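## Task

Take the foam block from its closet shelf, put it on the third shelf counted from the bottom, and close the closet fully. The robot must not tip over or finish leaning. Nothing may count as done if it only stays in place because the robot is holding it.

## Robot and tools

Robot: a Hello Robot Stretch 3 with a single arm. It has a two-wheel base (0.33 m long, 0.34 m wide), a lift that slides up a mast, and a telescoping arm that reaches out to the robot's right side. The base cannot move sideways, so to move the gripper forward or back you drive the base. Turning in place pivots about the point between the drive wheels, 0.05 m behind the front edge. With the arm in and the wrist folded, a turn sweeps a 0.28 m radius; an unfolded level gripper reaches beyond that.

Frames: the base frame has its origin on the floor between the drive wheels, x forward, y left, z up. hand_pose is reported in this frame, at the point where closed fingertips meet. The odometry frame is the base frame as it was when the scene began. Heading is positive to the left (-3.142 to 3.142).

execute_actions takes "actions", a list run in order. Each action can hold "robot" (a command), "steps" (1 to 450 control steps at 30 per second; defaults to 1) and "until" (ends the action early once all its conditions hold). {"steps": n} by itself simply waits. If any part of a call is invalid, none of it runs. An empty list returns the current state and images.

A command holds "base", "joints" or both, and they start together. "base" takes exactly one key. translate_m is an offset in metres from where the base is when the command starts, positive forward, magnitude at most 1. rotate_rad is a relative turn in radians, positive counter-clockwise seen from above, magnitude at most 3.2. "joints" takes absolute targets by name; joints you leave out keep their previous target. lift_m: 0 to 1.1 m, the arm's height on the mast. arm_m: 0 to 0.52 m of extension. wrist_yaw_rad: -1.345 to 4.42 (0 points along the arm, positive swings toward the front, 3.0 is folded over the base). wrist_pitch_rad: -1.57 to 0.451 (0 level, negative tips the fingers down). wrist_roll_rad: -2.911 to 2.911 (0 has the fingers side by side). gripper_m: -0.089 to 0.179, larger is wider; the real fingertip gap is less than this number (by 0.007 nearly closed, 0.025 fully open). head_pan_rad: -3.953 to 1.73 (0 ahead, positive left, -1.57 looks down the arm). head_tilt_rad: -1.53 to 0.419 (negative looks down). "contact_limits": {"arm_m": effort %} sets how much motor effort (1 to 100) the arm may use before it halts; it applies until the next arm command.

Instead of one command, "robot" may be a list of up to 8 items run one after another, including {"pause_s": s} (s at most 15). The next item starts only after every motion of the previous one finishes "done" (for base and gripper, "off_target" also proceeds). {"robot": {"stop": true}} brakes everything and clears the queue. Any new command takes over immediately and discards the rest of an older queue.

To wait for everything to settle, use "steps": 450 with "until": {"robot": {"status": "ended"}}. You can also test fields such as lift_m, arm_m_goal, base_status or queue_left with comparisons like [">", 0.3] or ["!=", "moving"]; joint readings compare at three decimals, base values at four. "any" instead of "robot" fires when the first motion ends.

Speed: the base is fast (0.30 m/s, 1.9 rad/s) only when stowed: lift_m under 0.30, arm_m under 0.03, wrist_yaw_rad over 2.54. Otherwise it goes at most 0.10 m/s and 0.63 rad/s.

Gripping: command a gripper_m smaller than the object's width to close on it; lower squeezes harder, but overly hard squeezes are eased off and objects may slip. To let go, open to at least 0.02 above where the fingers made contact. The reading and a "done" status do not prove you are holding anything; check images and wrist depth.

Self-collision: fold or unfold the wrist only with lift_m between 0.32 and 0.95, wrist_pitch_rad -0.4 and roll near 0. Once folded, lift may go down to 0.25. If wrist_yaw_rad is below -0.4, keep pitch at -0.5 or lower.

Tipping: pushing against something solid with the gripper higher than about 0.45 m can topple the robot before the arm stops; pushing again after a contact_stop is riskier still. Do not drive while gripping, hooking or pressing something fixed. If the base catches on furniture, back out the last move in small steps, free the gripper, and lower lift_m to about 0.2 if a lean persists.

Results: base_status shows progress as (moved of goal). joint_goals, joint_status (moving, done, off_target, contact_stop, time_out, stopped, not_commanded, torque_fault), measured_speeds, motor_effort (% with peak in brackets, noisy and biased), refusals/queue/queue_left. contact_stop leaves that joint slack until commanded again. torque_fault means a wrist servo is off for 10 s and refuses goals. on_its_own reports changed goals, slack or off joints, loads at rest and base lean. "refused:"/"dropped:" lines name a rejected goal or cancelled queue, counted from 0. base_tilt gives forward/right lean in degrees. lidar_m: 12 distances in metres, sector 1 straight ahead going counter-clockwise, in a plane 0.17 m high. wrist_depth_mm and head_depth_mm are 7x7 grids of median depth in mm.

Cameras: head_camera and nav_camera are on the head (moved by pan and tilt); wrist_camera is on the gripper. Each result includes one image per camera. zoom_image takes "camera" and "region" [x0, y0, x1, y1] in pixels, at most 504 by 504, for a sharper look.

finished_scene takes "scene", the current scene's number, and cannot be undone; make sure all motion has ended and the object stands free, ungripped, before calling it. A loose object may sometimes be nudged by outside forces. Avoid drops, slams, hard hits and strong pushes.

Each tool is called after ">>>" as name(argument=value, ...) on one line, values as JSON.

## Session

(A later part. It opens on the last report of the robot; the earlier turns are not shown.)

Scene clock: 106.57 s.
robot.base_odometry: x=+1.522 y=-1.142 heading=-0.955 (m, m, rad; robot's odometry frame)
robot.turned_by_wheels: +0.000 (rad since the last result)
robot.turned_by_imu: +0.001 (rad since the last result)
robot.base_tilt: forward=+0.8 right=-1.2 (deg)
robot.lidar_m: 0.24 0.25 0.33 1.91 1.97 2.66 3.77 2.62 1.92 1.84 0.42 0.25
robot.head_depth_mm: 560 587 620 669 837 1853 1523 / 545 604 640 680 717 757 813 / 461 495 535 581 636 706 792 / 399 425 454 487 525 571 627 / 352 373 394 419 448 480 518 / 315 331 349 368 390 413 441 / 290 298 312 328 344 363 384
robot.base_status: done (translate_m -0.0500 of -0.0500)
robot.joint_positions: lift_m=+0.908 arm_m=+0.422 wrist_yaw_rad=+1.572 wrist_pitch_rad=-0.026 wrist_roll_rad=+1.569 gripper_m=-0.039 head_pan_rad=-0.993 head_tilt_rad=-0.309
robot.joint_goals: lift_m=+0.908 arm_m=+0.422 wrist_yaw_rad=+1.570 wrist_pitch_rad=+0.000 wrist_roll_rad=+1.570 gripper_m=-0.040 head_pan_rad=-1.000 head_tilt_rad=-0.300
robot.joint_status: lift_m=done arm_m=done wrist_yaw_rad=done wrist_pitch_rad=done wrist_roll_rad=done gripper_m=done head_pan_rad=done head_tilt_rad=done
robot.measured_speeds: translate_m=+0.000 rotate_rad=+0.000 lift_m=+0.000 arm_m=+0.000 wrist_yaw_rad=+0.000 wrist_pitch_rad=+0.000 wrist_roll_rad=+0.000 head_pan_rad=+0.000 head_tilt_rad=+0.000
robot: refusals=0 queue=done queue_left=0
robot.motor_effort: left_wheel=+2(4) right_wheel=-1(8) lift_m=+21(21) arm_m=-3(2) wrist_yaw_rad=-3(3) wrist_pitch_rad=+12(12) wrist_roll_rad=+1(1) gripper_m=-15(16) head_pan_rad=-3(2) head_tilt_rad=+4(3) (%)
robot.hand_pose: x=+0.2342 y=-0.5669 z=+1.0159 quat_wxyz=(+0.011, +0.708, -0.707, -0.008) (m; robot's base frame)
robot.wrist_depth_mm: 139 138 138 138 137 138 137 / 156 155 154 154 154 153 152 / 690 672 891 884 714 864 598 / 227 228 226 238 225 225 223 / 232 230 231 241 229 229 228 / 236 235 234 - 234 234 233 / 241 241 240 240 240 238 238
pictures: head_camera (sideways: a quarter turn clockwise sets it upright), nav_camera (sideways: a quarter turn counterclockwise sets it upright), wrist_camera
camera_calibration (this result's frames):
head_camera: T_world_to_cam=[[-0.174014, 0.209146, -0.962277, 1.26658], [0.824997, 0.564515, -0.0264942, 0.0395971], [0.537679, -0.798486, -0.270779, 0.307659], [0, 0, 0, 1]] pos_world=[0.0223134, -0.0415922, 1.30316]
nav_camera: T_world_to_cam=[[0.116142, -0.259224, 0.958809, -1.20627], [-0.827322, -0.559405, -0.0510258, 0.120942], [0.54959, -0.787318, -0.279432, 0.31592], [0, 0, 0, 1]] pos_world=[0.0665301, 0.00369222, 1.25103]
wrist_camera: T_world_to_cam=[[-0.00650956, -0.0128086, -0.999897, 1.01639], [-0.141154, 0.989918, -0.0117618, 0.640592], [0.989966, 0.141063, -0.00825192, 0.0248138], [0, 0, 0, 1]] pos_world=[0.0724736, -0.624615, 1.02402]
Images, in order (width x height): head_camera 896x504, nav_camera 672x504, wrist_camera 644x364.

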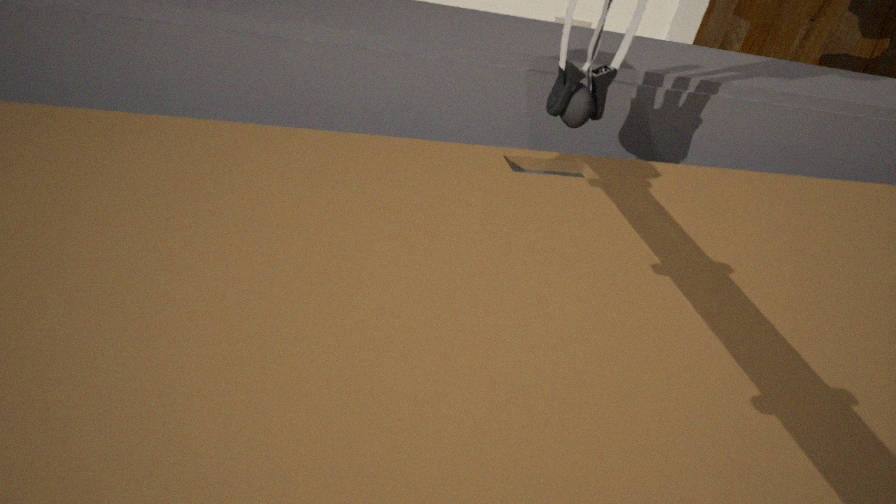

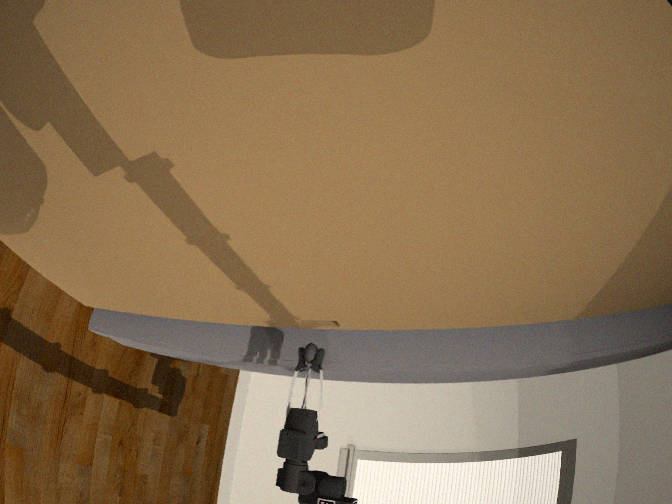

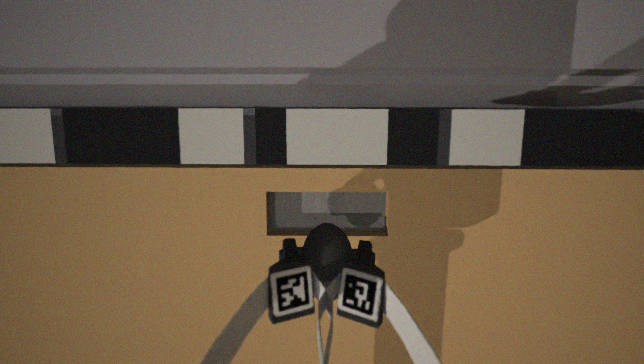

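>>> execute_actions(actions=[{"robot":[{"joints":{"arm_m":0.426}},{"base":{"translate_m":0.066}},{"joints":{"arm_m":0.47},"contact_limits":{"arm_m":24}}],"steps":250,"until":{"robot":{"status":"ended"}}}])

Scene clock: 110.90 s.
robot.base_odometry: x=+1.560 y=-1.196 heading=-0.956 (m, m, rad; robot's odometry frame)
robot.turned_by_wheels: -0.001 (rad since the last result)
robot.turned_by_imu: -0.009 (rad since the last result)
robot.base_tilt: forward=+0.7 right=-1.2 (deg)
robot.lidar_m: 0.17 0.18 0.24 0.55 1.97 2.64 3.39 2.65 1.93 0.68 0.33 0.18
robot.head_depth_mm: 518 563 599 633 662 711 903 / 421 458 504 558 617 717 774 / 353 380 411 448 490 544 612 / 306 326 348 374 403 438 481 / - 292 301 320 342 366 396 / - - - 288 299 316 336 / - - - - - 287 295
robot.base_status: done (translate_m +0.0660 of +0.0660)
robot.joint_positions: lift_m=+0.908 arm_m=+0.470 wrist_yaw_rad=+1.566 wrist_pitch_rad=-0.028 wrist_roll_rad=+1.569 gripper_m=-0.039 head_pan_rad=-0.993 head_tilt_rad=-0.309
robot.joint_goals: lift_m=+0.908 arm_m=+0.470 wrist_yaw_rad=+1.570 wrist_pitch_rad=+0.000 wrist_roll_rad=+1.570 gripper_m=-0.040 head_pan_rad=-1.000 head_tilt_rad=-0.300
robot.joint_status: lift_m=done arm_m=done wrist_yaw_rad=done wrist_pitch_rad=done wrist_roll_rad=done gripper_m=done head_pan_rad=done head_tilt_rad=done
robot.measured_speeds: translate_m=+0.000 rotate_rad=+0.000 lift_m=+0.000 arm_m=+0.000 wrist_yaw_rad=+0.000 wrist_pitch_rad=+0.000 wrist_roll_rad=+0.000 head_pan_rad=+0.000 head_tilt_rad=+0.000
robot: refusals=0 queue=done queue_left=0
robot.on_its_own: right_wheel is at rest, and its effort (+21) is outside its rest range (-18 to +18)
robot.motor_effort: left_wheel=-15(45) right_wheel=+21(47) lift_m=+21(21) arm_m=+3(8) wrist_yaw_rad=+5(45) wrist_pitch_rad=+13(13) wrist_roll_rad=+1(1) gripper_m=-14(15) head_pan_rad=-3(3) head_tilt_rad=+4(4) (%)
robot.contact_limits: arm_m 24 (drawing in: default 18, maximum 30; extending or still: default 25, maximum 41)
robot.hand_pose: x=+0.2341 y=-0.6159 z=+1.0154 quat_wxyz=(+0.011, +0.705, -0.709, -0.009) (m; robot's base frame)
robot.wrist_depth_mm: 87 86 86 86 86 86 86 / 88 87 87 87 87 87 87 / 89 89 89 89 89 89 88 / 91 91 90 91 90 90 90 / 172 172 173 171 171 171 172 / 176 176 175 - 175 175 175 / 179 180 179 177 179 179 178
pictures: head_camera (sideways: a quarter turn clockwise sets it upright), nav_camera (sideways: a quarter turn counterclockwise sets it upright), wrist_camera
camera_calibration (this result's frames):
head_camera: T_world_to_cam=[[-0.173843, 0.208886, -0.962364, 1.26669], [0.825004, 0.564504, -0.0265015, 0.0396065], [0.537723, -0.798562, -0.270467, 0.307253], [0, 0, 0, 1]] pos_world=[0.022313, -0.0415919, 1.30317]
nav_camera: T_world_to_cam=[[0.115972, -0.258964, 0.958899, -1.20638], [-0.827316, -0.559416, -0.0510203, 0.120935], [0.549636, -0.787396, -0.279122, 0.315516], [0, 0, 0, 1]] pos_world=[0.0665391, 0.00367818, 1.25104]
wrist_camera: T_world_to_cam=[[-0.00843053, -0.0127602, -0.999883, 1.01575], [-0.135029, 0.990775, -0.0115054, 0.687911], [0.990806, 0.134916, -0.0100758, 0.0296504], [0, 0, 0, 1]] pos_world=[0.0720734, -0.672604, 1.02385]
Images, in order (width x height): head_camera 896x504, nav_camera 672x504, wrist_camera 644x364.

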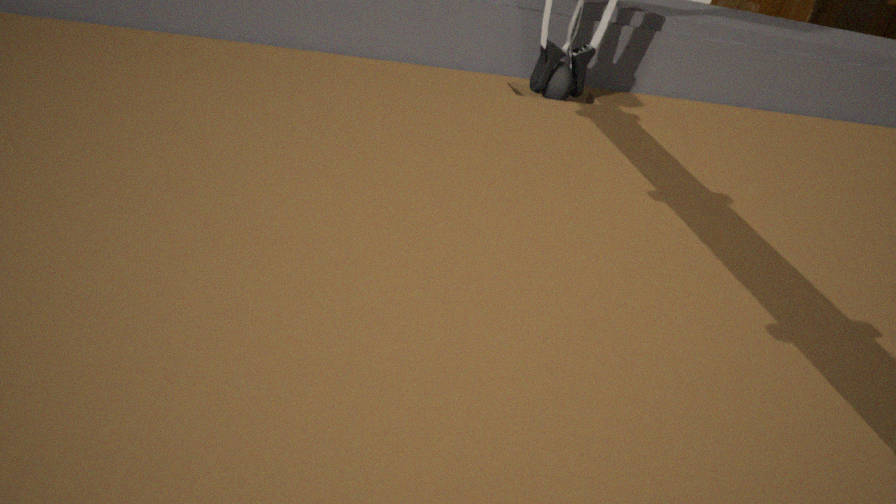

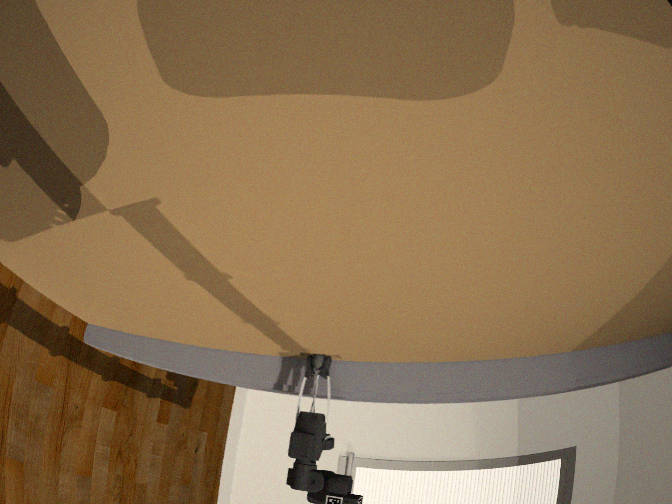

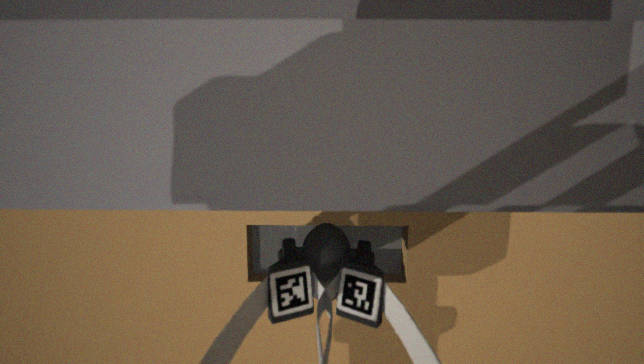

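>>> execute_actions(actions=[{"robot":[{"base":{"translate_m":-0.006}},{"joints":{"arm_m":0.495},"contact_limits":{"arm_m":13}}],"steps":250,"until":{"robot":{"status":"ended"}}}])

Scene clock: 113.87 s.
robot.base_odometry: x=+1.557 y=-1.191 heading=-0.955 (m, m, rad; robot's odometry frame)
robot.turned_by_wheels: +0.001 (rad since the last result)
robot.turned_by_imu: +0.002 (rad since the last result)
robot.base_tilt: forward=+0.7 right=-1.2 (deg)
robot.lidar_m: 0.18 0.19 0.25 0.55 1.97 2.64 3.38 2.65 1.93 0.67 0.34 0.19
robot.head_depth_mm: 531 568 602 634 668 713 939 / 432 469 516 574 633 723 781 / 363 391 422 460 504 557 628 / 314 335 357 384 414 449 494 / 286 295 310 329 351 376 406 / - - 286 293 305 324 345 / - - - - - 291 301
robot.base_status: done (translate_m -0.0060 of -0.0060)
robot.joint_positions: lift_m=+0.908 arm_m=+0.494 wrist_yaw_rad=+1.616 wrist_pitch_rad=-0.026 wrist_roll_rad=+1.569 gripper_m=-0.039 head_pan_rad=-0.993 head_tilt_rad=-0.309
robot.joint_goals: lift_m=+0.908 arm_m=+0.495 wrist_yaw_rad=+1.570 wrist_pitch_rad=+0.000 wrist_roll_rad=+1.570 gripper_m=-0.040 head_pan_rad=-1.000 head_tilt_rad=-0.300
robot.joint_status: lift_m=done arm_m=done wrist_yaw_rad=done wrist_pitch_rad=done wrist_roll_rad=done gripper_m=done head_pan_rad=done head_tilt_rad=done
robot.measured_speeds: translate_m=+0.000 rotate_rad=+0.000 lift_m=+0.000 arm_m=+0.000 wrist_yaw_rad=+0.000 wrist_pitch_rad=+0.000 wrist_roll_rad=+0.000 head_pan_rad=+0.000 head_tilt_rad=+0.000
robot: refusals=0 queue=done queue_left=0
robot.on_its_own: wrist_yaw_rad is at rest, and its effort (-46) is outside its rest range (-12 to +12)
robot.motor_effort: left_wheel=+1(19) right_wheel=+2(20) lift_m=+21(21) arm_m=+7(7) wrist_yaw_rad=-46(46) wrist_pitch_rad=+12(13) wrist_roll_rad=+0(1) gripper_m=-15(15) head_pan_rad=-3(2) head_tilt_rad=+4(4) (%)
robot.contact_limits: arm_m 13 (drawing in: default 18, maximum 30; extending or still: default 25, maximum 41)
robot.hand_pose: x=+0.2339 y=-0.6275 z=+1.0159 quat_wxyz=(+0.011, +0.723, -0.691, -0.008) (m; robot's base frame)
robot.wrist_depth_mm: 99 99 99 98 98 98 98 / 89 89 89 89 88 88 88 / 91 90 90 90 90 90 90 / 93 93 93 93 92 92 92 / 180 96 95 95 95 94 95 / 183 183 183 - 182 181 181 / 189 189 188 187 186 188 186
pictures: head_camera (sideways: a quarter turn clockwise sets it upright), nav_camera (sideways: a quarter turn counterclockwise sets it upright), wrist_camera
camera_calibration (this result's frames):
head_camera: T_world_to_cam=[[-0.173843, 0.208886, -0.962364, 1.26669], [0.825005, 0.564504, -0.0265014, 0.0396065], [0.537723, -0.798562, -0.270467, 0.307253], [0, 0, 0, 1]] pos_world=[0.022313, -0.0415919, 1.30317]
nav_camera: T_world_to_cam=[[0.115972, -0.258964, 0.958899, -1.20638], [-0.827316, -0.559415, -0.0510203, 0.120935], [0.549635, -0.787396, -0.279122, 0.315516], [0, 0, 0, 1]] pos_world=[0.0665391, 0.00367818, 1.25104]
wrist_camera: T_world_to_cam=[[-0.00616565, -0.0130889, -0.999895, 1.01529], [-0.184652, 0.982734, -0.0117256, 0.706259], [0.982785, 0.18456, -0.00847607, 0.0628483], [0, 0, 0, 1]] pos_world=[0.0749053, -0.692375, 1.024]
Images, in order (width x height): head_camera 896x504, nav_camera 672x504, wrist_camera 644x364.

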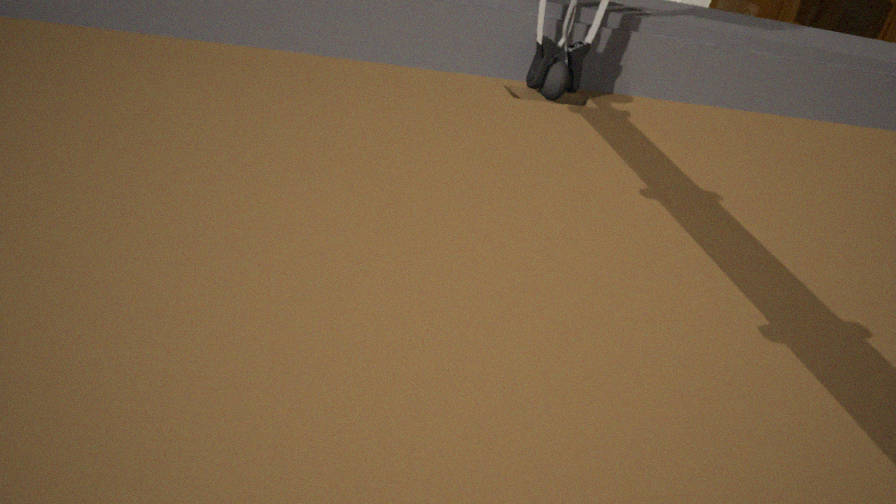

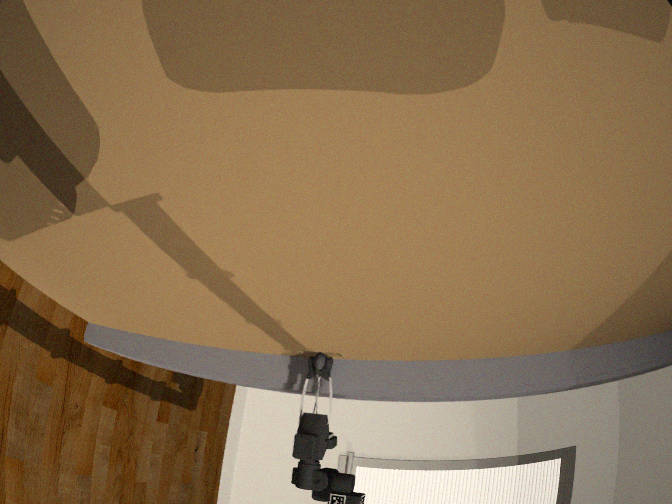

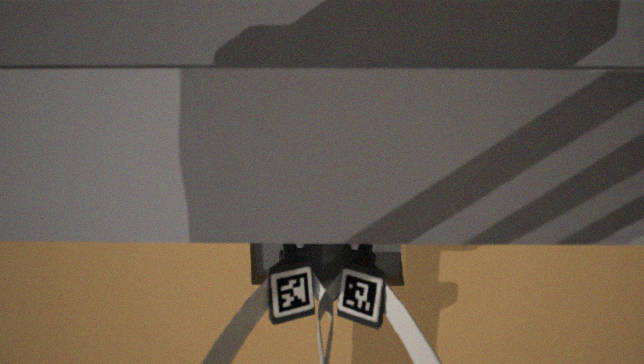

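>>> execute_actions(actions=[{"robot":{"joints":{"arm_m":0.476,"wrist_yaw_rad":1.57}},"steps":20},{"robot":[{"base":{"translate_m":-0.3}},{"joints":{"arm_m":0.02,"head_pan_rad":-0.8,"head_tilt_rad":-0.3}}],"steps":450,"until":{"robot":{"status":"ended"}}}])

Scene clock: 124.23 s.
robot.base_odometry: x=+1.383 y=-0.946 heading=-0.955 (m, m, rad; robot's odometry frame)
robot.turned_by_wheels: +0.000 (rad since the last result)
robot.turned_by_imu: +0.003 (rad since the last result)
robot.base_tilt: forward=+0.7 right=-1.2 (deg)
robot.lidar_m: 0.48 0.49 0.66 1.90 1.97 2.64 3.54 2.68 1.93 1.85 0.77 0.55
robot.head_depth_mm: 741 806 887 1960 2070 2028 1559 / 674 708 754 808 905 1015 1159 / 675 720 766 812 863 921 981 / 611 648 691 738 795 860 938 / 561 591 623 667 709 757 818 / 515 541 572 605 640 679 717 / 478 501 525 554 582 617 655
robot.base_status: done (translate_m -0.3000 of -0.3000)
robot.joint_positions: lift_m=+0.908 arm_m=+0.020 wrist_yaw_rad=+1.572 wrist_pitch_rad=-0.026 wrist_roll_rad=+1.570 gripper_m=-0.039 head_pan_rad=-0.807 head_tilt_rad=-0.309
robot.joint_goals: lift_m=+0.908 arm_m=+0.020 wrist_yaw_rad=+1.570 wrist_pitch_rad=+0.000 wrist_roll_rad=+1.570 gripper_m=-0.040 head_pan_rad=-0.800 head_tilt_rad=-0.300
robot.joint_status: lift_m=done arm_m=done wrist_yaw_rad=done wrist_pitch_rad=done wrist_roll_rad=done gripper_m=done head_pan_rad=done head_tilt_rad=done
robot.measured_speeds: translate_m=+0.000 rotate_rad=+0.000 lift_m=+0.000 arm_m=+0.000 wrist_yaw_rad=+0.000 wrist_pitch_rad=+0.000 wrist_roll_rad=+0.000 head_pan_rad=+0.000 head_tilt_rad=+0.000
robot: refusals=0 queue=done queue_left=0
robot.motor_effort: left_wheel=+0(5) right_wheel=+1(6) lift_m=+21(21) arm_m=-3(7) wrist_yaw_rad=-3(45) wrist_pitch_rad=+12(12) wrist_roll_rad=+0(0) gripper_m=-15(16) head_pan_rad=+3(15) head_tilt_rad=+4(2) (%)
robot.hand_pose: x=+0.2342 y=-0.1649 z=+1.0160 quat_wxyz=(+0.010, +0.708, -0.707, -0.009) (m; robot's base frame)
robot.wrist_depth_mm: 429 428 432 426 428 426 430 / 444 440 436 434 438 437 433 / 454 452 443 444 440 442 444 / 451 450 454 460 451 456 453 / 449 450 452 462 459 456 462 / 432 425 423 - 425 422 422 / 441 437 440 439 435 433 434
pictures: head_camera (sideways: a quarter turn clockwise sets it upright), nav_camera (sideways: a quarter turn counterclockwise sets it upright), wrist_camera
camera_calibration (this result's frames):
head_camera: T_world_to_cam=[[-0.20949, 0.173114, -0.962364, 1.26691], [0.706313, 0.707403, -0.0265015, 0.0403305], [0.676192, -0.685282, -0.270467, 0.306408], [0, 0, 0, 1]] pos_world=[0.0297285, -0.037874, 1.30317]
nav_camera: T_world_to_cam=[[0.161884, -0.233035, 0.958899, -1.20666], [-0.709526, -0.70283, -0.0510203, 0.120216], [0.685833, -0.672105, -0.279122, 0.314685], [0, 0, 0, 1]] pos_world=[0.0648151, 0.0147974, 1.25104]
wrist_camera: T_world_to_cam=[[-0.00607845, -0.0119892, -0.99991, 1.02169], [-0.14102, 0.989945, -0.0110124, 0.241891], [0.989988, 0.140941, -0.00770805, -0.0324794], [0, 0, 0, 1]] pos_world=[0.0724761, -0.222632, 1.02401]
Images, in order (width x height): head_camera 896x504, nav_camera 672x504, wrist_camera 644x364.

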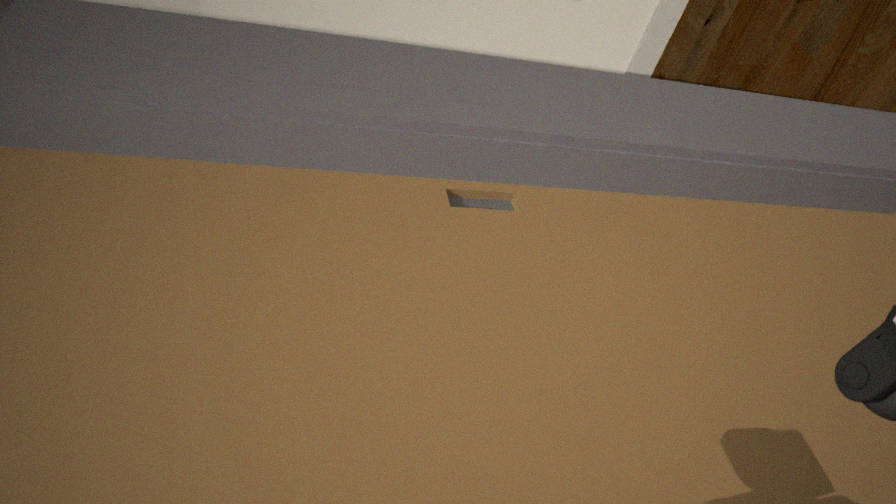

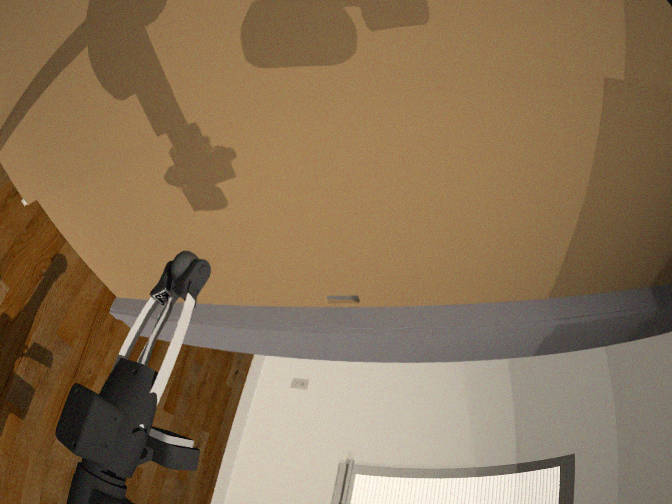

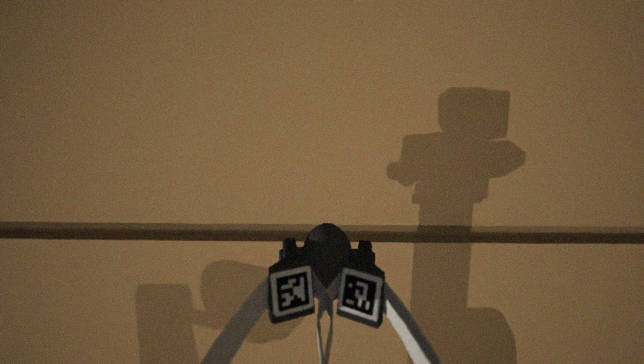

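>>> execute_actions(actions=[{"robot":[{"base":{"rotate_rad":1.58},"joints":{"head_pan_rad":-0.5}},{"base":{"translate_m":0.63}},{"base":{"rotate_rad":-1.58}},{"base":{"translate_m":0.12}}],"steps":450,"until":{"robot":{"status":"ended"}}},{"steps":200,"until":{"robot":{"status":"ended"}}}])

Scene clock: 142.20 s.
robot.base_odometry: x=+1.964 y=-0.676 heading=-0.955 (m, m, rad; robot's odometry frame)
robot.turned_by_wheels: +0.000 (rad since the last result)
robot.turned_by_imu: +0.003 (rad since the last result)
robot.base_tilt: forward=+0.6 right=-1.3 (deg)
robot.lidar_m: 0.32 0.34 1.34 1.29 1.32 1.77 3.67 3.33 2.59 1.37 0.50 0.33
robot.head_depth_mm: 354 378 406 437 475 521 576 / 334 355 380 409 441 479 526 / 317 336 358 382 411 444 480 / 301 318 338 360 385 414 448 / 288 303 321 341 363 399 420 / - 291 308 301 310 332 355 / - - - - 292 309 334
robot.base_status: done (translate_m +0.1200 of +0.1200)
robot.joint_positions: lift_m=+0.908 arm_m=+0.020 wrist_yaw_rad=+1.572 wrist_pitch_rad=-0.026 wrist_roll_rad=+1.570 gripper_m=-0.039 head_pan_rad=-0.507 head_tilt_rad=-0.309
robot.joint_goals: lift_m=+0.908 arm_m=+0.020 wrist_yaw_rad=+1.570 wrist_pitch_rad=+0.000 wrist_roll_rad=+1.570 gripper_m=-0.040 head_pan_rad=-0.500 head_tilt_rad=-0.300
robot.joint_status: lift_m=done arm_m=done wrist_yaw_rad=done wrist_pitch_rad=done wrist_roll_rad=done gripper_m=done head_pan_rad=done head_tilt_rad=done
robot.measured_speeds: translate_m=+0.000 rotate_rad=+0.000 lift_m=+0.000 arm_m=+0.000 wrist_yaw_rad=+0.000 wrist_pitch_rad=+0.000 wrist_roll_rad=+0.000 head_pan_rad=+0.000 head_tilt_rad=+0.000
robot: refusals=0 queue=done queue_left=0
robot.motor_effort: left_wheel=+3(9) right_wheel=-2(7) lift_m=+21(21) arm_m=-3(2) wrist_yaw_rad=-2(2) wrist_pitch_rad=+12(11) wrist_roll_rad=+0(0) gripper_m=-16(15) head_pan_rad=+3(19) head_tilt_rad=+3(3) (%)
robot.hand_pose: x=+0.2342 y=-0.1649 z=+1.0160 quat_wxyz=(+0.010, +0.707, -0.707, -0.009) (m; robot's base frame)
robot.wrist_depth_mm: 261 260 259 262 258 257 257 / 265 267 265 264 261 262 261 / 270 271 271 269 269 267 268 / 278 277 276 275 275 273 273 / 284 282 279 291 280 278 280 / 266 269 271 - 268 267 265 / 262 263 261 261 259 258 257
pictures: head_camera (sideways: a quarter turn clockwise sets it upright), nav_camera (sideways: a quarter turn counterclockwise sets it upright), wrist_camera
camera_calibration (this result's frames):
head_camera: T_world_to_cam=[[-0.251291, 0.103478, -0.962364, 1.26717], [0.465728, 0.884531, -0.0265015, 0.0417981], [0.848499, -0.45486, -0.270467, 0.305357], [0, 0, 0, 1]] pos_world=[0.0398653, -0.0292003, 1.30317]
nav_camera: T_world_to_cam=[[0.223518, -0.174791, 0.958899, -1.20704], [-0.470149, -0.881111, -0.0510203, 0.118756], [0.853815, -0.439422, -0.279122, 0.31366], [0, 0, 0, 1]] pos_world=[0.0578202, 0.0314871, 1.25104]
wrist_camera: T_world_to_cam=[[-0.00608105, -0.0119879, -0.99991, 1.02169], [-0.14081, 0.989975, -0.0110124, 0.241888], [0.990018, 0.14073, -0.00770811, -0.0325153], [0, 0, 0, 1]] pos_world=[0.0724639, -0.222639, 1.02401]
Images, in order (width x height): head_camera 896x504, nav_camera 672x504, wrist_camera 644x364.

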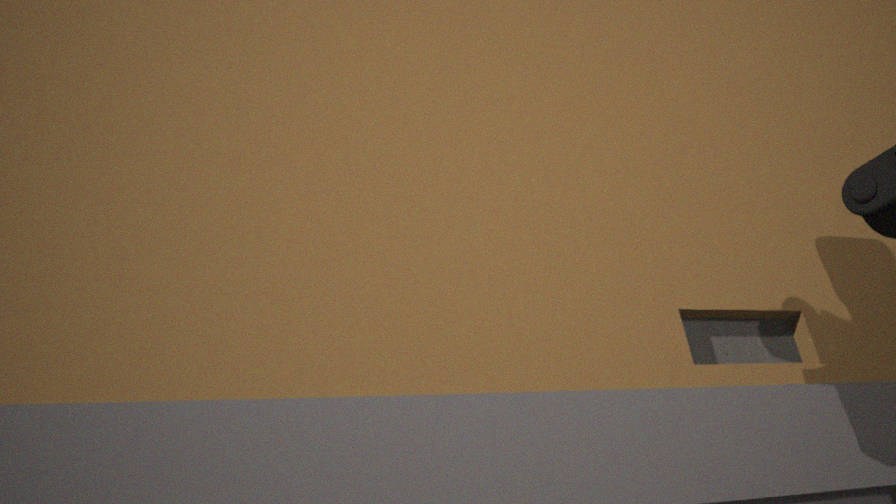

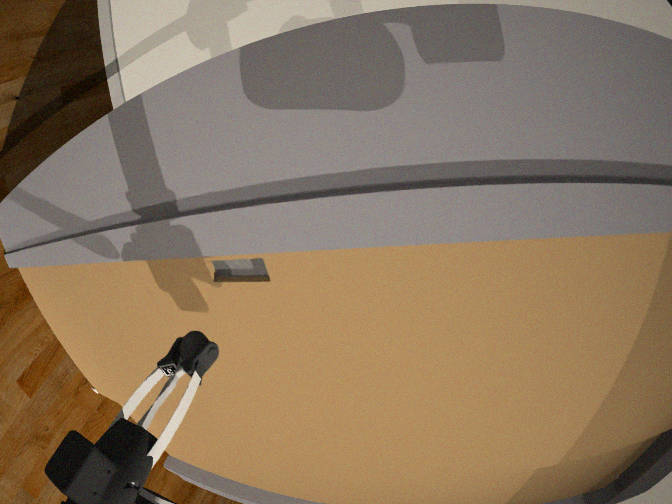

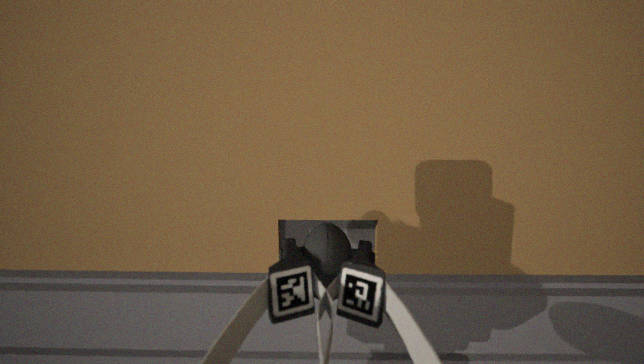

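>>> execute_actions(actions=[{"robot":{"base":{"translate_m":0.06},"joints":{"arm_m":0.004,"wrist_yaw_rad":1.65}},"steps":150,"until":{"robot":{"status":"ended"}}}])

Scene clock: 144.53 s.
robot.base_odometry: x=+1.998 y=-0.725 heading=-0.955 (m, m, rad; robot's odometry frame)
robot.turned_by_wheels: +0.000 (rad since the last result)
robot.turned_by_imu: +0.000 (rad since the last result)
robot.base_tilt: forward=+0.7 right=-1.3 (deg)
robot.lidar_m: 0.26 0.27 1.35 1.29 1.33 1.78 3.73 3.57 2.58 1.31 0.41 0.27
robot.head_depth_mm: 287 302 325 351 381 418 462 / - 287 305 327 354 385 422 / - - 289 307 330 356 388 / - - - 290 309 333 362 / - - - - 293 314 350 / - - - - - - - / - - - - - - -
robot.base_status: done (translate_m +0.0600 of +0.0600)
robot.joint_positions: lift_m=+0.908 arm_m=+0.004 wrist_yaw_rad=+1.647 wrist_pitch_rad=-0.026 wrist_roll_rad=+1.570 gripper_m=-0.039 head_pan_rad=-0.507 head_tilt_rad=-0.309
robot.joint_goals: lift_m=+0.908 arm_m=+0.004 wrist_yaw_rad=+1.650 wrist_pitch_rad=+0.000 wrist_roll_rad=+1.570 gripper_m=-0.040 head_pan_rad=-0.500 head_tilt_rad=-0.300
robot.joint_status: lift_m=done arm_m=done wrist_yaw_rad=done wrist_pitch_rad=done wrist_roll_rad=done gripper_m=done head_pan_rad=done head_tilt_rad=done
robot.measured_speeds: translate_m=+0.000 rotate_rad=+0.000 lift_m=+0.000 arm_m=+0.000 wrist_yaw_rad=+0.000 wrist_pitch_rad=+0.000 wrist_roll_rad=+0.000 head_pan_rad=+0.000 head_tilt_rad=+0.000
robot: refusals=0 queue=done queue_left=0
robot.motor_effort: left_wheel=+3(9) right_wheel=-2(3) lift_m=+21(21) arm_m=-3(2) wrist_yaw_rad=+3(6) wrist_pitch_rad=+11(12) wrist_roll_rad=+1(0) gripper_m=-15(15) head_pan_rad=+3(2) head_tilt_rad=+4(3) (%)
robot.hand_pose: x=+0.2334 y=-0.1297 z=+1.0160 quat_wxyz=(+0.010, +0.734, -0.679, -0.008) (m; robot's base frame)
robot.wrist_depth_mm: 194 194 195 193 193 193 192 / 202 200 199 200 200 199 198 / 207 208 206 206 204 205 203 / 215 213 214 212 212 212 211 / 222 220 222 229 220 217 218 / 199 199 198 - 196 196 196 / 203 203 203 202 201 200 200
pictures: head_camera (sideways: a quarter turn clockwise sets it upright), nav_camera (sideways: a quarter turn counterclockwise sets it upright), wrist_camera
camera_calibration (this result's frames):
head_camera: T_world_to_cam=[[-0.251291, 0.103478, -0.962364, 1.26717], [0.465728, 0.884531, -0.0265015, 0.0417981], [0.848499, -0.45486, -0.270467, 0.305357], [0, 0, 0, 1]] pos_world=[0.0398653, -0.0292003, 1.30317]
nav_camera: T_world_to_cam=[[0.223518, -0.174791, 0.958899, -1.20704], [-0.470149, -0.881111, -0.0510203, 0.118756], [0.853815, -0.439422, -0.279122, 0.31366], [0, 0, 0, 1]] pos_world=[0.0578202, 0.0314871, 1.25104]
wrist_camera: T_world_to_cam=[[-0.00516001, -0.0124121, -0.99991, 1.02184], [-0.215031, 0.976545, -0.0110124, 0.222473], [0.976594, 0.214955, -0.00770798, -0.0239727], [0, 0, 0, 1]] pos_world=[0.0765229, -0.199418, 1.02401]
Images, in order (width x height): head_camera 896x504, nav_camera 672x504, wrist_camera 644x364.

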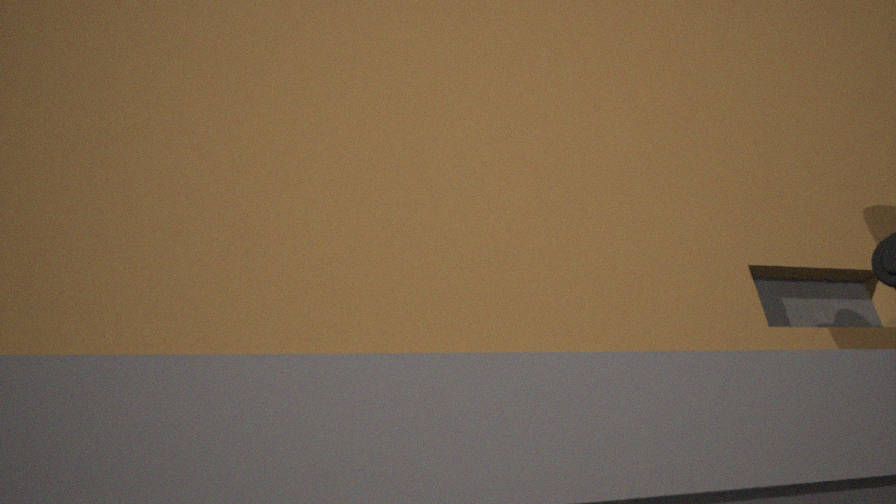

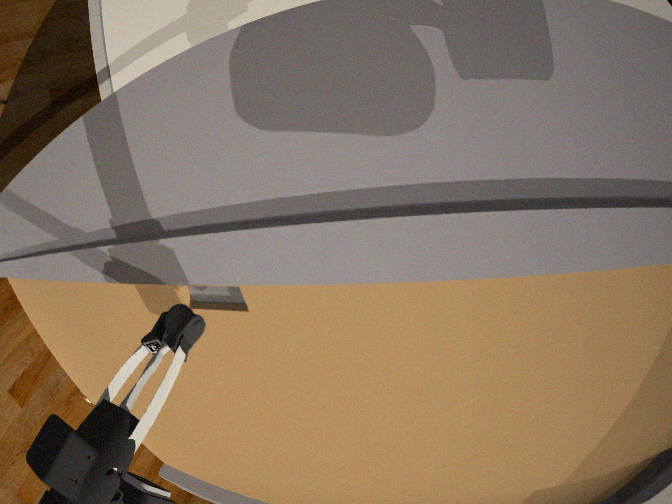

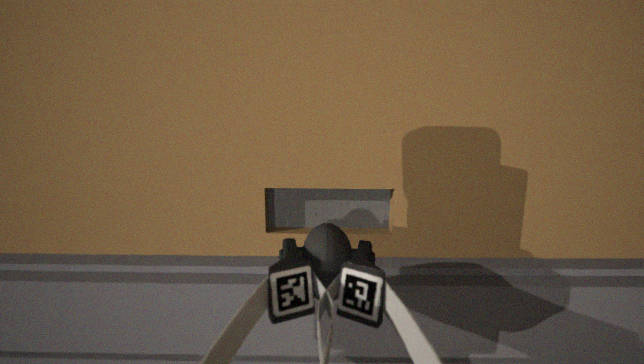

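>>> execute_actions(actions=[{"robot":[{"base":{"translate_m":0.05}},{"joints":{"arm_m":0.25},"contact_limits":{"arm_m":28}}],"steps":300,"until":{"robot":{"status":"ended"}}}])

Scene clock: 149.63 s.
robot.base_odometry: x=+2.027 y=-0.766 heading=-0.955 (m, m, rad; robot's odometry frame)
robot.turned_by_wheels: +0.000 (rad since the last result)
robot.turned_by_imu: -0.020 (rad since the last result)
robot.base_tilt: forward=+0.7 right=-1.2 (deg)
robot.lidar_m: 0.21 0.23 1.29 1.29 1.32 1.75 3.77 3.62 2.60 1.30 0.36 0.22
robot.head_depth_mm: - - - 292 316 347 384 / - - - - 293 317 349 / - - - - - 295 337 / 607 972 1010 695 745 310 324 / 613 945 982 1066 950 720 998 / - - - - - - - / - - - - - - -
robot.base_status: done (translate_m +0.0500 of +0.0500)
robot.joint_positions: lift_m=+0.908 arm_m=+0.250 wrist_yaw_rad=+1.652 wrist_pitch_rad=-0.026 wrist_roll_rad=+1.570 gripper_m=-0.039 head_pan_rad=-0.507 head_tilt_rad=-0.308
robot.joint_goals: lift_m=+0.908 arm_m=+0.250 wrist_yaw_rad=+1.650 wrist_pitch_rad=+0.000 wrist_roll_rad=+1.570 gripper_m=-0.040 head_pan_rad=-0.500 head_tilt_rad=-0.300
robot.joint_status: lift_m=done arm_m=done wrist_yaw_rad=done wrist_pitch_rad=done wrist_roll_rad=done gripper_m=done head_pan_rad=done head_tilt_rad=done
robot.measured_speeds: translate_m=+0.000 rotate_rad=+0.000 lift_m=+0.000 arm_m=+0.000 wrist_yaw_rad=+0.000 wrist_pitch_rad=+0.000 wrist_roll_rad=+0.000 head_pan_rad=+0.000 head_tilt_rad=+0.000
robot: refusals=0 queue=done queue_left=0
robot.motor_effort: left_wheel=+1(12) right_wheel=+0(26) lift_m=+21(21) arm_m=+3(7) wrist_yaw_rad=-2(52) wrist_pitch_rad=+11(14) wrist_roll_rad=+0(0) gripper_m=-15(15) head_pan_rad=+2(2) head_tilt_rad=+3(4) (%)
robot.contact_limits: arm_m 28 (drawing in: default 18, maximum 30; extending or still: default 25, maximum 41)
robot.hand_pose: x=+0.2333 y=-0.3739 z=+1.0159 quat_wxyz=(+0.011, +0.735, -0.678, -0.008) (m; robot's base frame)
robot.wrist_depth_mm: 168 166 167 166 166 165 165 / 172 171 171 171 171 170 170 / 178 177 176 175 176 175 174 / 183 183 182 181 180 181 181 / 188 188 187 187 187 186 185 / 195 193 193 - 193 192 192 / 203 200 200 199 200 199 198
pictures: head_camera (sideways: a quarter turn clockwise sets it upright), nav_camera (sideways: a quarter turn counterclockwise sets it upright), wrist_camera
camera_calibration (this result's frames):
head_camera: T_world_to_cam=[[-0.250467, 0.103, -0.96263, 1.26751], [0.465694, 0.884548, -0.0265235, 0.041827], [0.848761, -0.454935, -0.269517, 0.304119], [0, 0, 0, 1]] pos_world=[0.039866, -0.0291975, 1.30322]
nav_camera: T_world_to_cam=[[0.222701, -0.174317, 0.959176, -1.2074], [-0.470049, -0.881166, -0.0510037, 0.118734], [0.854083, -0.439501, -0.278174, 0.312425], [0, 0, 0, 1]] pos_world=[0.0578621, 0.0314661, 1.25107]
wrist_camera: T_world_to_cam=[[-0.00555718, -0.0124719, -0.999907, 1.01876], [-0.21942, 0.975569, -0.0109488, 0.461552], [0.975615, 0.219338, -0.00815799, 0.0309531], [0, 0, 0, 1]] pos_world=[0.0767368, -0.444359, 1.02397]
Images, in order (width x height): head_camera 896x504, nav_camera 672x504, wrist_camera 644x364.

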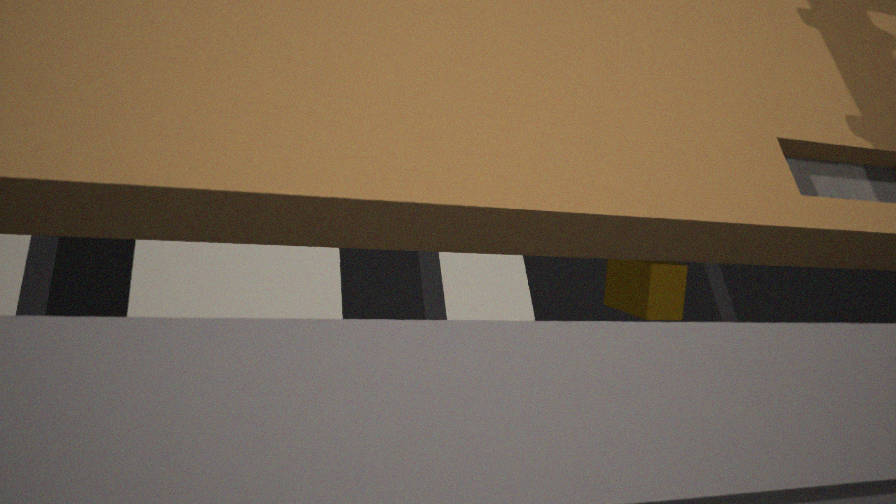

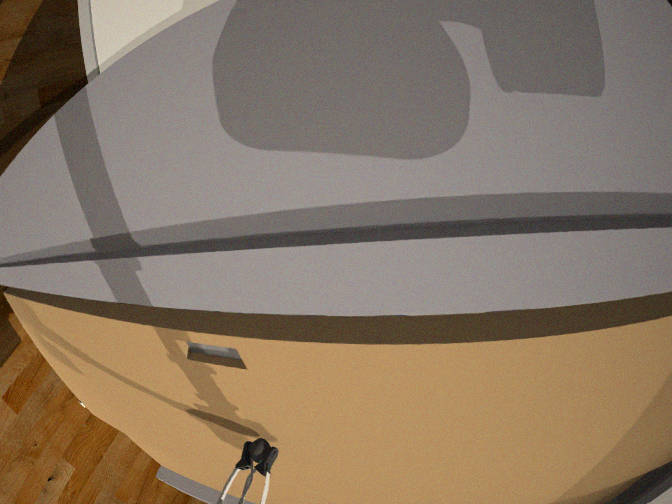

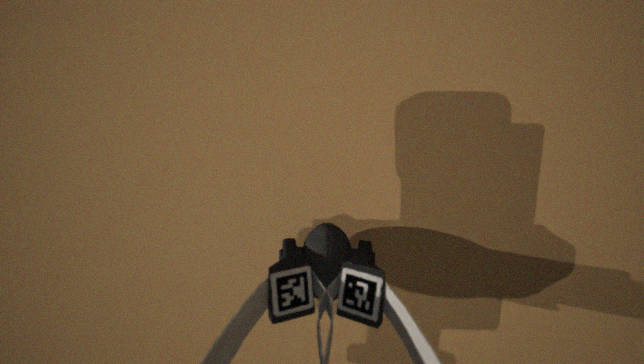

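>>> execute_actions(actions=[{"robot":[{"base":{"translate_m":-0.055}},{"joints":{"arm_m":0.05,"wrist_yaw_rad":1.52}},{"base":{"rotate_rad":0.02}}],"steps":300,"until":{"robot":{"status":"ended"}}}])

Scene clock: 156.63 s.
robot.base_odometry: x=+1.995 y=-0.721 heading=-0.935 (m, m, rad; robot's odometry frame)
robot.turned_by_wheels: +0.020 (rad since the last result)
robot.turned_by_imu: +0.021 (rad since the last result)
robot.base_tilt: forward=+0.7 right=-1.3 (deg)
robot.lidar_m: 0.27 0.28 1.35 1.28 1.33 1.78 3.73 3.37 2.59 1.31 0.43 0.27
robot.head_depth_mm: 293 313 336 363 394 431 476 / 284 295 315 338 366 398 426 / - 285 297 317 340 373 401 / - 296 291 307 327 349 382 / 705 978 1014 1091 950 1129 968 / - - - - - - 287 / - - - - - - -
robot.base_status: done (rotate_rad +0.0199 of +0.0200)
robot.joint_positions: lift_m=+0.908 arm_m=+0.050 wrist_yaw_rad=+1.522 wrist_pitch_rad=-0.026 wrist_roll_rad=+1.570 gripper_m=-0.039 head_pan_rad=-0.507 head_tilt_rad=-0.308
robot.joint_goals: lift_m=+0.908 arm_m=+0.050 wrist_yaw_rad=+1.520 wrist_pitch_rad=+0.000 wrist_roll_rad=+1.570 gripper_m=-0.040 head_pan_rad=-0.500 head_tilt_rad=-0.300
robot.joint_status: lift_m=done arm_m=done wrist_yaw_rad=done wrist_pitch_rad=done wrist_roll_rad=done gripper_m=done head_pan_rad=done head_tilt_rad=done
robot.measured_speeds: translate_m=+0.000 rotate_rad=+0.000 lift_m=+0.000 arm_m=+0.000 wrist_yaw_rad=+0.000 wrist_pitch_rad=+0.000 wrist_roll_rad=+0.000 head_pan_rad=+0.000 head_tilt_rad=+0.000
robot: refusals=0 queue=done queue_left=0
robot.motor_effort: left_wheel=-2(5) right_wheel=+2(6) lift_m=+21(21) arm_m=-2(3) wrist_yaw_rad=-3(5) wrist_pitch_rad=+12(11) wrist_roll_rad=+0(0) gripper_m=-15(16) head_pan_rad=+2(2) head_tilt_rad=+3(3) (%)
robot.hand_pose: x=+0.2339 y=-0.2076 z=+1.0159 quat_wxyz=(+0.010, +0.690, -0.724, -0.009) (m; robot's base frame)
robot.wrist_depth_mm: 220 219 220 219 218 217 216 / 224 222 221 221 221 220 220 / 225 224 224 224 224 223 223 / 227 227 226 226 226 226 224 / 230 232 229 229 228 228 228 / 234 233 233 - 231 231 231 / 262 265 264 267 267 266 268
pictures: head_camera (sideways: a quarter turn clockwise sets it upright), nav_camera (sideways: a quarter turn counterclockwise sets it upright), wrist_camera
camera_calibration (this result's frames):
head_camera: T_world_to_cam=[[-0.250467, 0.103, -0.96263, 1.26751], [0.465694, 0.884548, -0.0265235, 0.041827], [0.848761, -0.454935, -0.269516, 0.304118], [0, 0, 0, 1]] pos_world=[0.039866, -0.0291975, 1.30322]
nav_camera: T_world_to_cam=[[0.222701, -0.174317, 0.959176, -1.2074], [-0.470049, -0.881166, -0.0510037, 0.118734], [0.854083, -0.439501, -0.278174, 0.312425], [0, 0, 0, 1]] pos_world=[0.0578621, 0.0314661, 1.25107]
wrist_camera: T_world_to_cam=[[-0.00704818, -0.0116438, -0.999907, 1.02138], [-0.0915122, 0.995744, -0.0109503, 0.273707], [0.995779, 0.0914265, -0.00808373, -0.037403], [0, 0, 0, 1]] pos_world=[0.0694914, -0.257229, 1.02398]
Images, in order (width x height): head_camera 896x504, nav_camera 672x504, wrist_camera 644x364.

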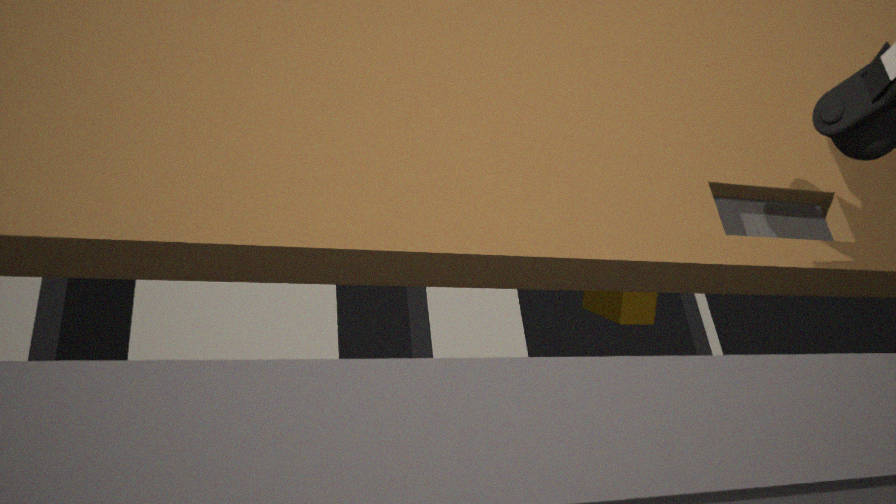

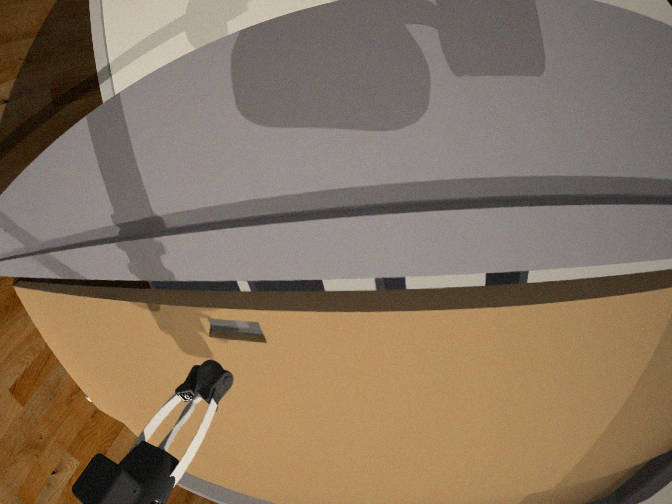

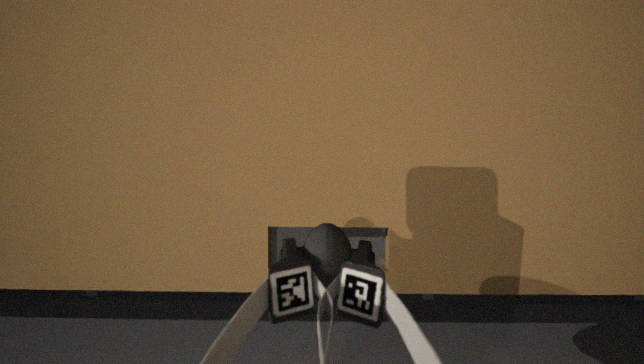

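>>> execute_actions(actions=[{"robot":[{"joints":{"arm_m":0.025}},{"base":{"translate_m":0.064}},{"joints":{"arm_m":0.15},"contact_limits":{"arm_m":28}}],"steps":300,"until":{"robot":{"status":"ended"}}}])

Scene clock: 163.03 s.
robot.base_odometry: x=+2.033 y=-0.772 heading=-0.935 (m, m, rad; robot's odometry frame)
robot.turned_by_wheels: +0.000 (rad since the last result)
robot.turned_by_imu: -0.024 (rad since the last result)
robot.base_tilt: forward=+0.8 right=-1.3 (deg)
robot.lidar_m: 0.21 0.22 1.28 1.29 1.32 1.73 3.78 3.42 2.60 1.30 0.35 0.21
robot.head_depth_mm: 1047 885 296 305 322 344 392 / 762 1101 1125 1243 928 376 384 / 680 1038 1072 1175 966 1156 1008 / 608 978 1015 1093 961 763 1003 / 699 940 977 1058 954 717 1000 / - - - - - - - / - - - - - - -
robot.base_status: done (translate_m +0.0640 of +0.0640)
robot.joint_positions: lift_m=+0.908 arm_m=+0.150 wrist_yaw_rad=+1.526 wrist_pitch_rad=-0.027 wrist_roll_rad=+1.570 gripper_m=-0.039 head_pan_rad=-0.507 head_tilt_rad=-0.308
robot.joint_goals: lift_m=+0.908 arm_m=+0.150 wrist_yaw_rad=+1.520 wrist_pitch_rad=+0.000 wrist_roll_rad=+1.570 gripper_m=-0.040 head_pan_rad=-0.500 head_tilt_rad=-0.300
robot.joint_status: lift_m=done arm_m=done wrist_yaw_rad=done wrist_pitch_rad=done wrist_roll_rad=done gripper_m=done head_pan_rad=done head_tilt_rad=done
robot.measured_speeds: translate_m=+0.000 rotate_rad=+0.000 lift_m=+0.000 arm_m=+0.000 wrist_yaw_rad=+0.000 wrist_pitch_rad=+0.000 wrist_roll_rad=+0.000 head_pan_rad=+0.000 head_tilt_rad=+0.000
robot: refusals=0 queue=done queue_left=0
robot.motor_effort: left_wheel=+1(15) right_wheel=+2(25) lift_m=+21(21) arm_m=+3(8) wrist_yaw_rad=-6(49) wrist_pitch_rad=+12(14) wrist_roll_rad=+0(0) gripper_m=-16(15) head_pan_rad=+3(3) head_tilt_rad=+3(4) (%)
robot.contact_limits: arm_m 28 (drawing in: default 18, maximum 30; extending or still: default 25, maximum 41)
robot.hand_pose: x=+0.2339 y=-0.3060 z=+1.0158 quat_wxyz=(+0.010, +0.691, -0.723, -0.009) (m; robot's base frame)
robot.wrist_depth_mm: 177 177 177 176 175 175 176 / 178 179 177 178 178 178 177 / 180 179 179 179 179 178 179 / 181 181 181 181 180 180 180 / 182 183 182 182 181 181 180 / 184 184 184 - 183 183 182 / 345 186 186 185 185 185 184
pictures: head_camera (sideways: a quarter turn clockwise sets it upright), nav_camera (sideways: a quarter turn counterclockwise sets it upright), wrist_camera
camera_calibration (this result's frames):
head_camera: T_world_to_cam=[[-0.250421, 0.102947, -0.962648, 1.26753], [0.465615, 0.88459, -0.026525, 0.0418294], [0.848818, -0.454866, -0.269453, 0.304036], [0, 0, 0, 1]] pos_world=[0.0398686, -0.0291943, 1.30322]
nav_camera: T_world_to_cam=[[0.222662, -0.174266, 0.959194, -1.20742], [-0.469965, -0.88121, -0.0510026, 0.118732], [0.85414, -0.439431, -0.278111, 0.312342], [0, 0, 0, 1]] pos_world=[0.0578621, 0.0314692, 1.25107]
wrist_camera: T_world_to_cam=[[-0.00756338, -0.0116458, -0.999904, 1.0202], [-0.0953926, 0.99538, -0.0108715, 0.37237], [0.995411, 0.0953012, -0.00863936, -0.0266036], [0, 0, 0, 1]] pos_world=[0.069719, -0.356233, 1.02392]
Images, in order (width x height): head_camera 896x504, nav_camera 672x504, wrist_camera 644x364.

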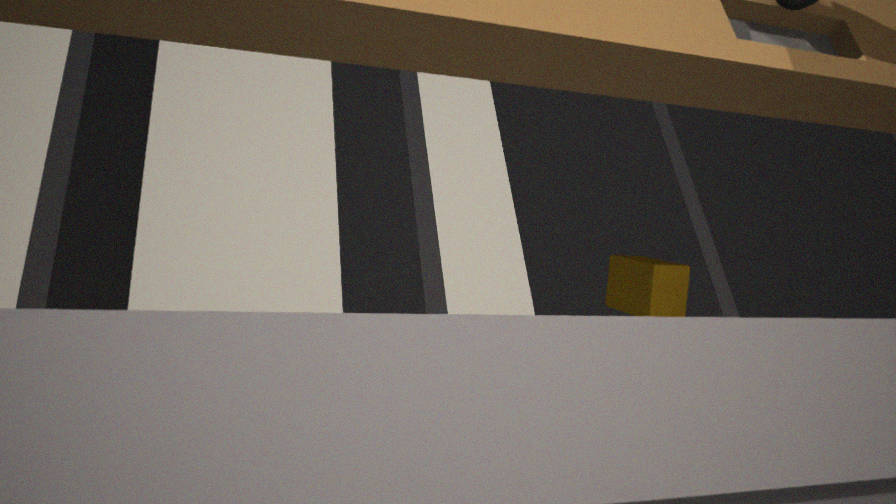

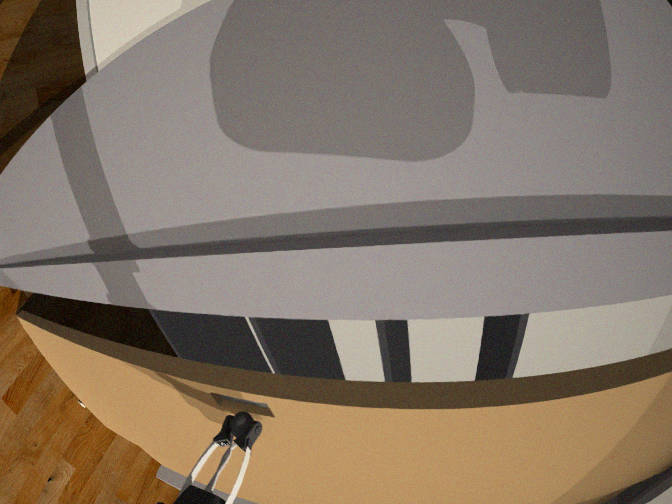

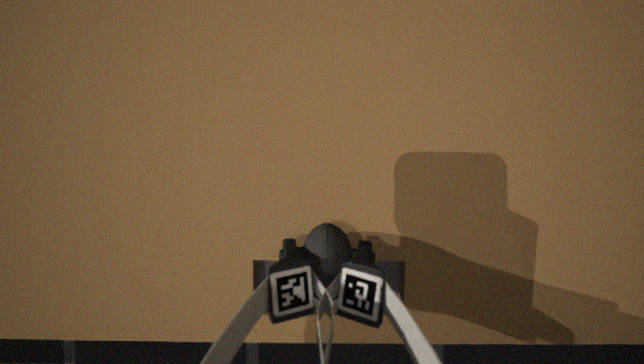

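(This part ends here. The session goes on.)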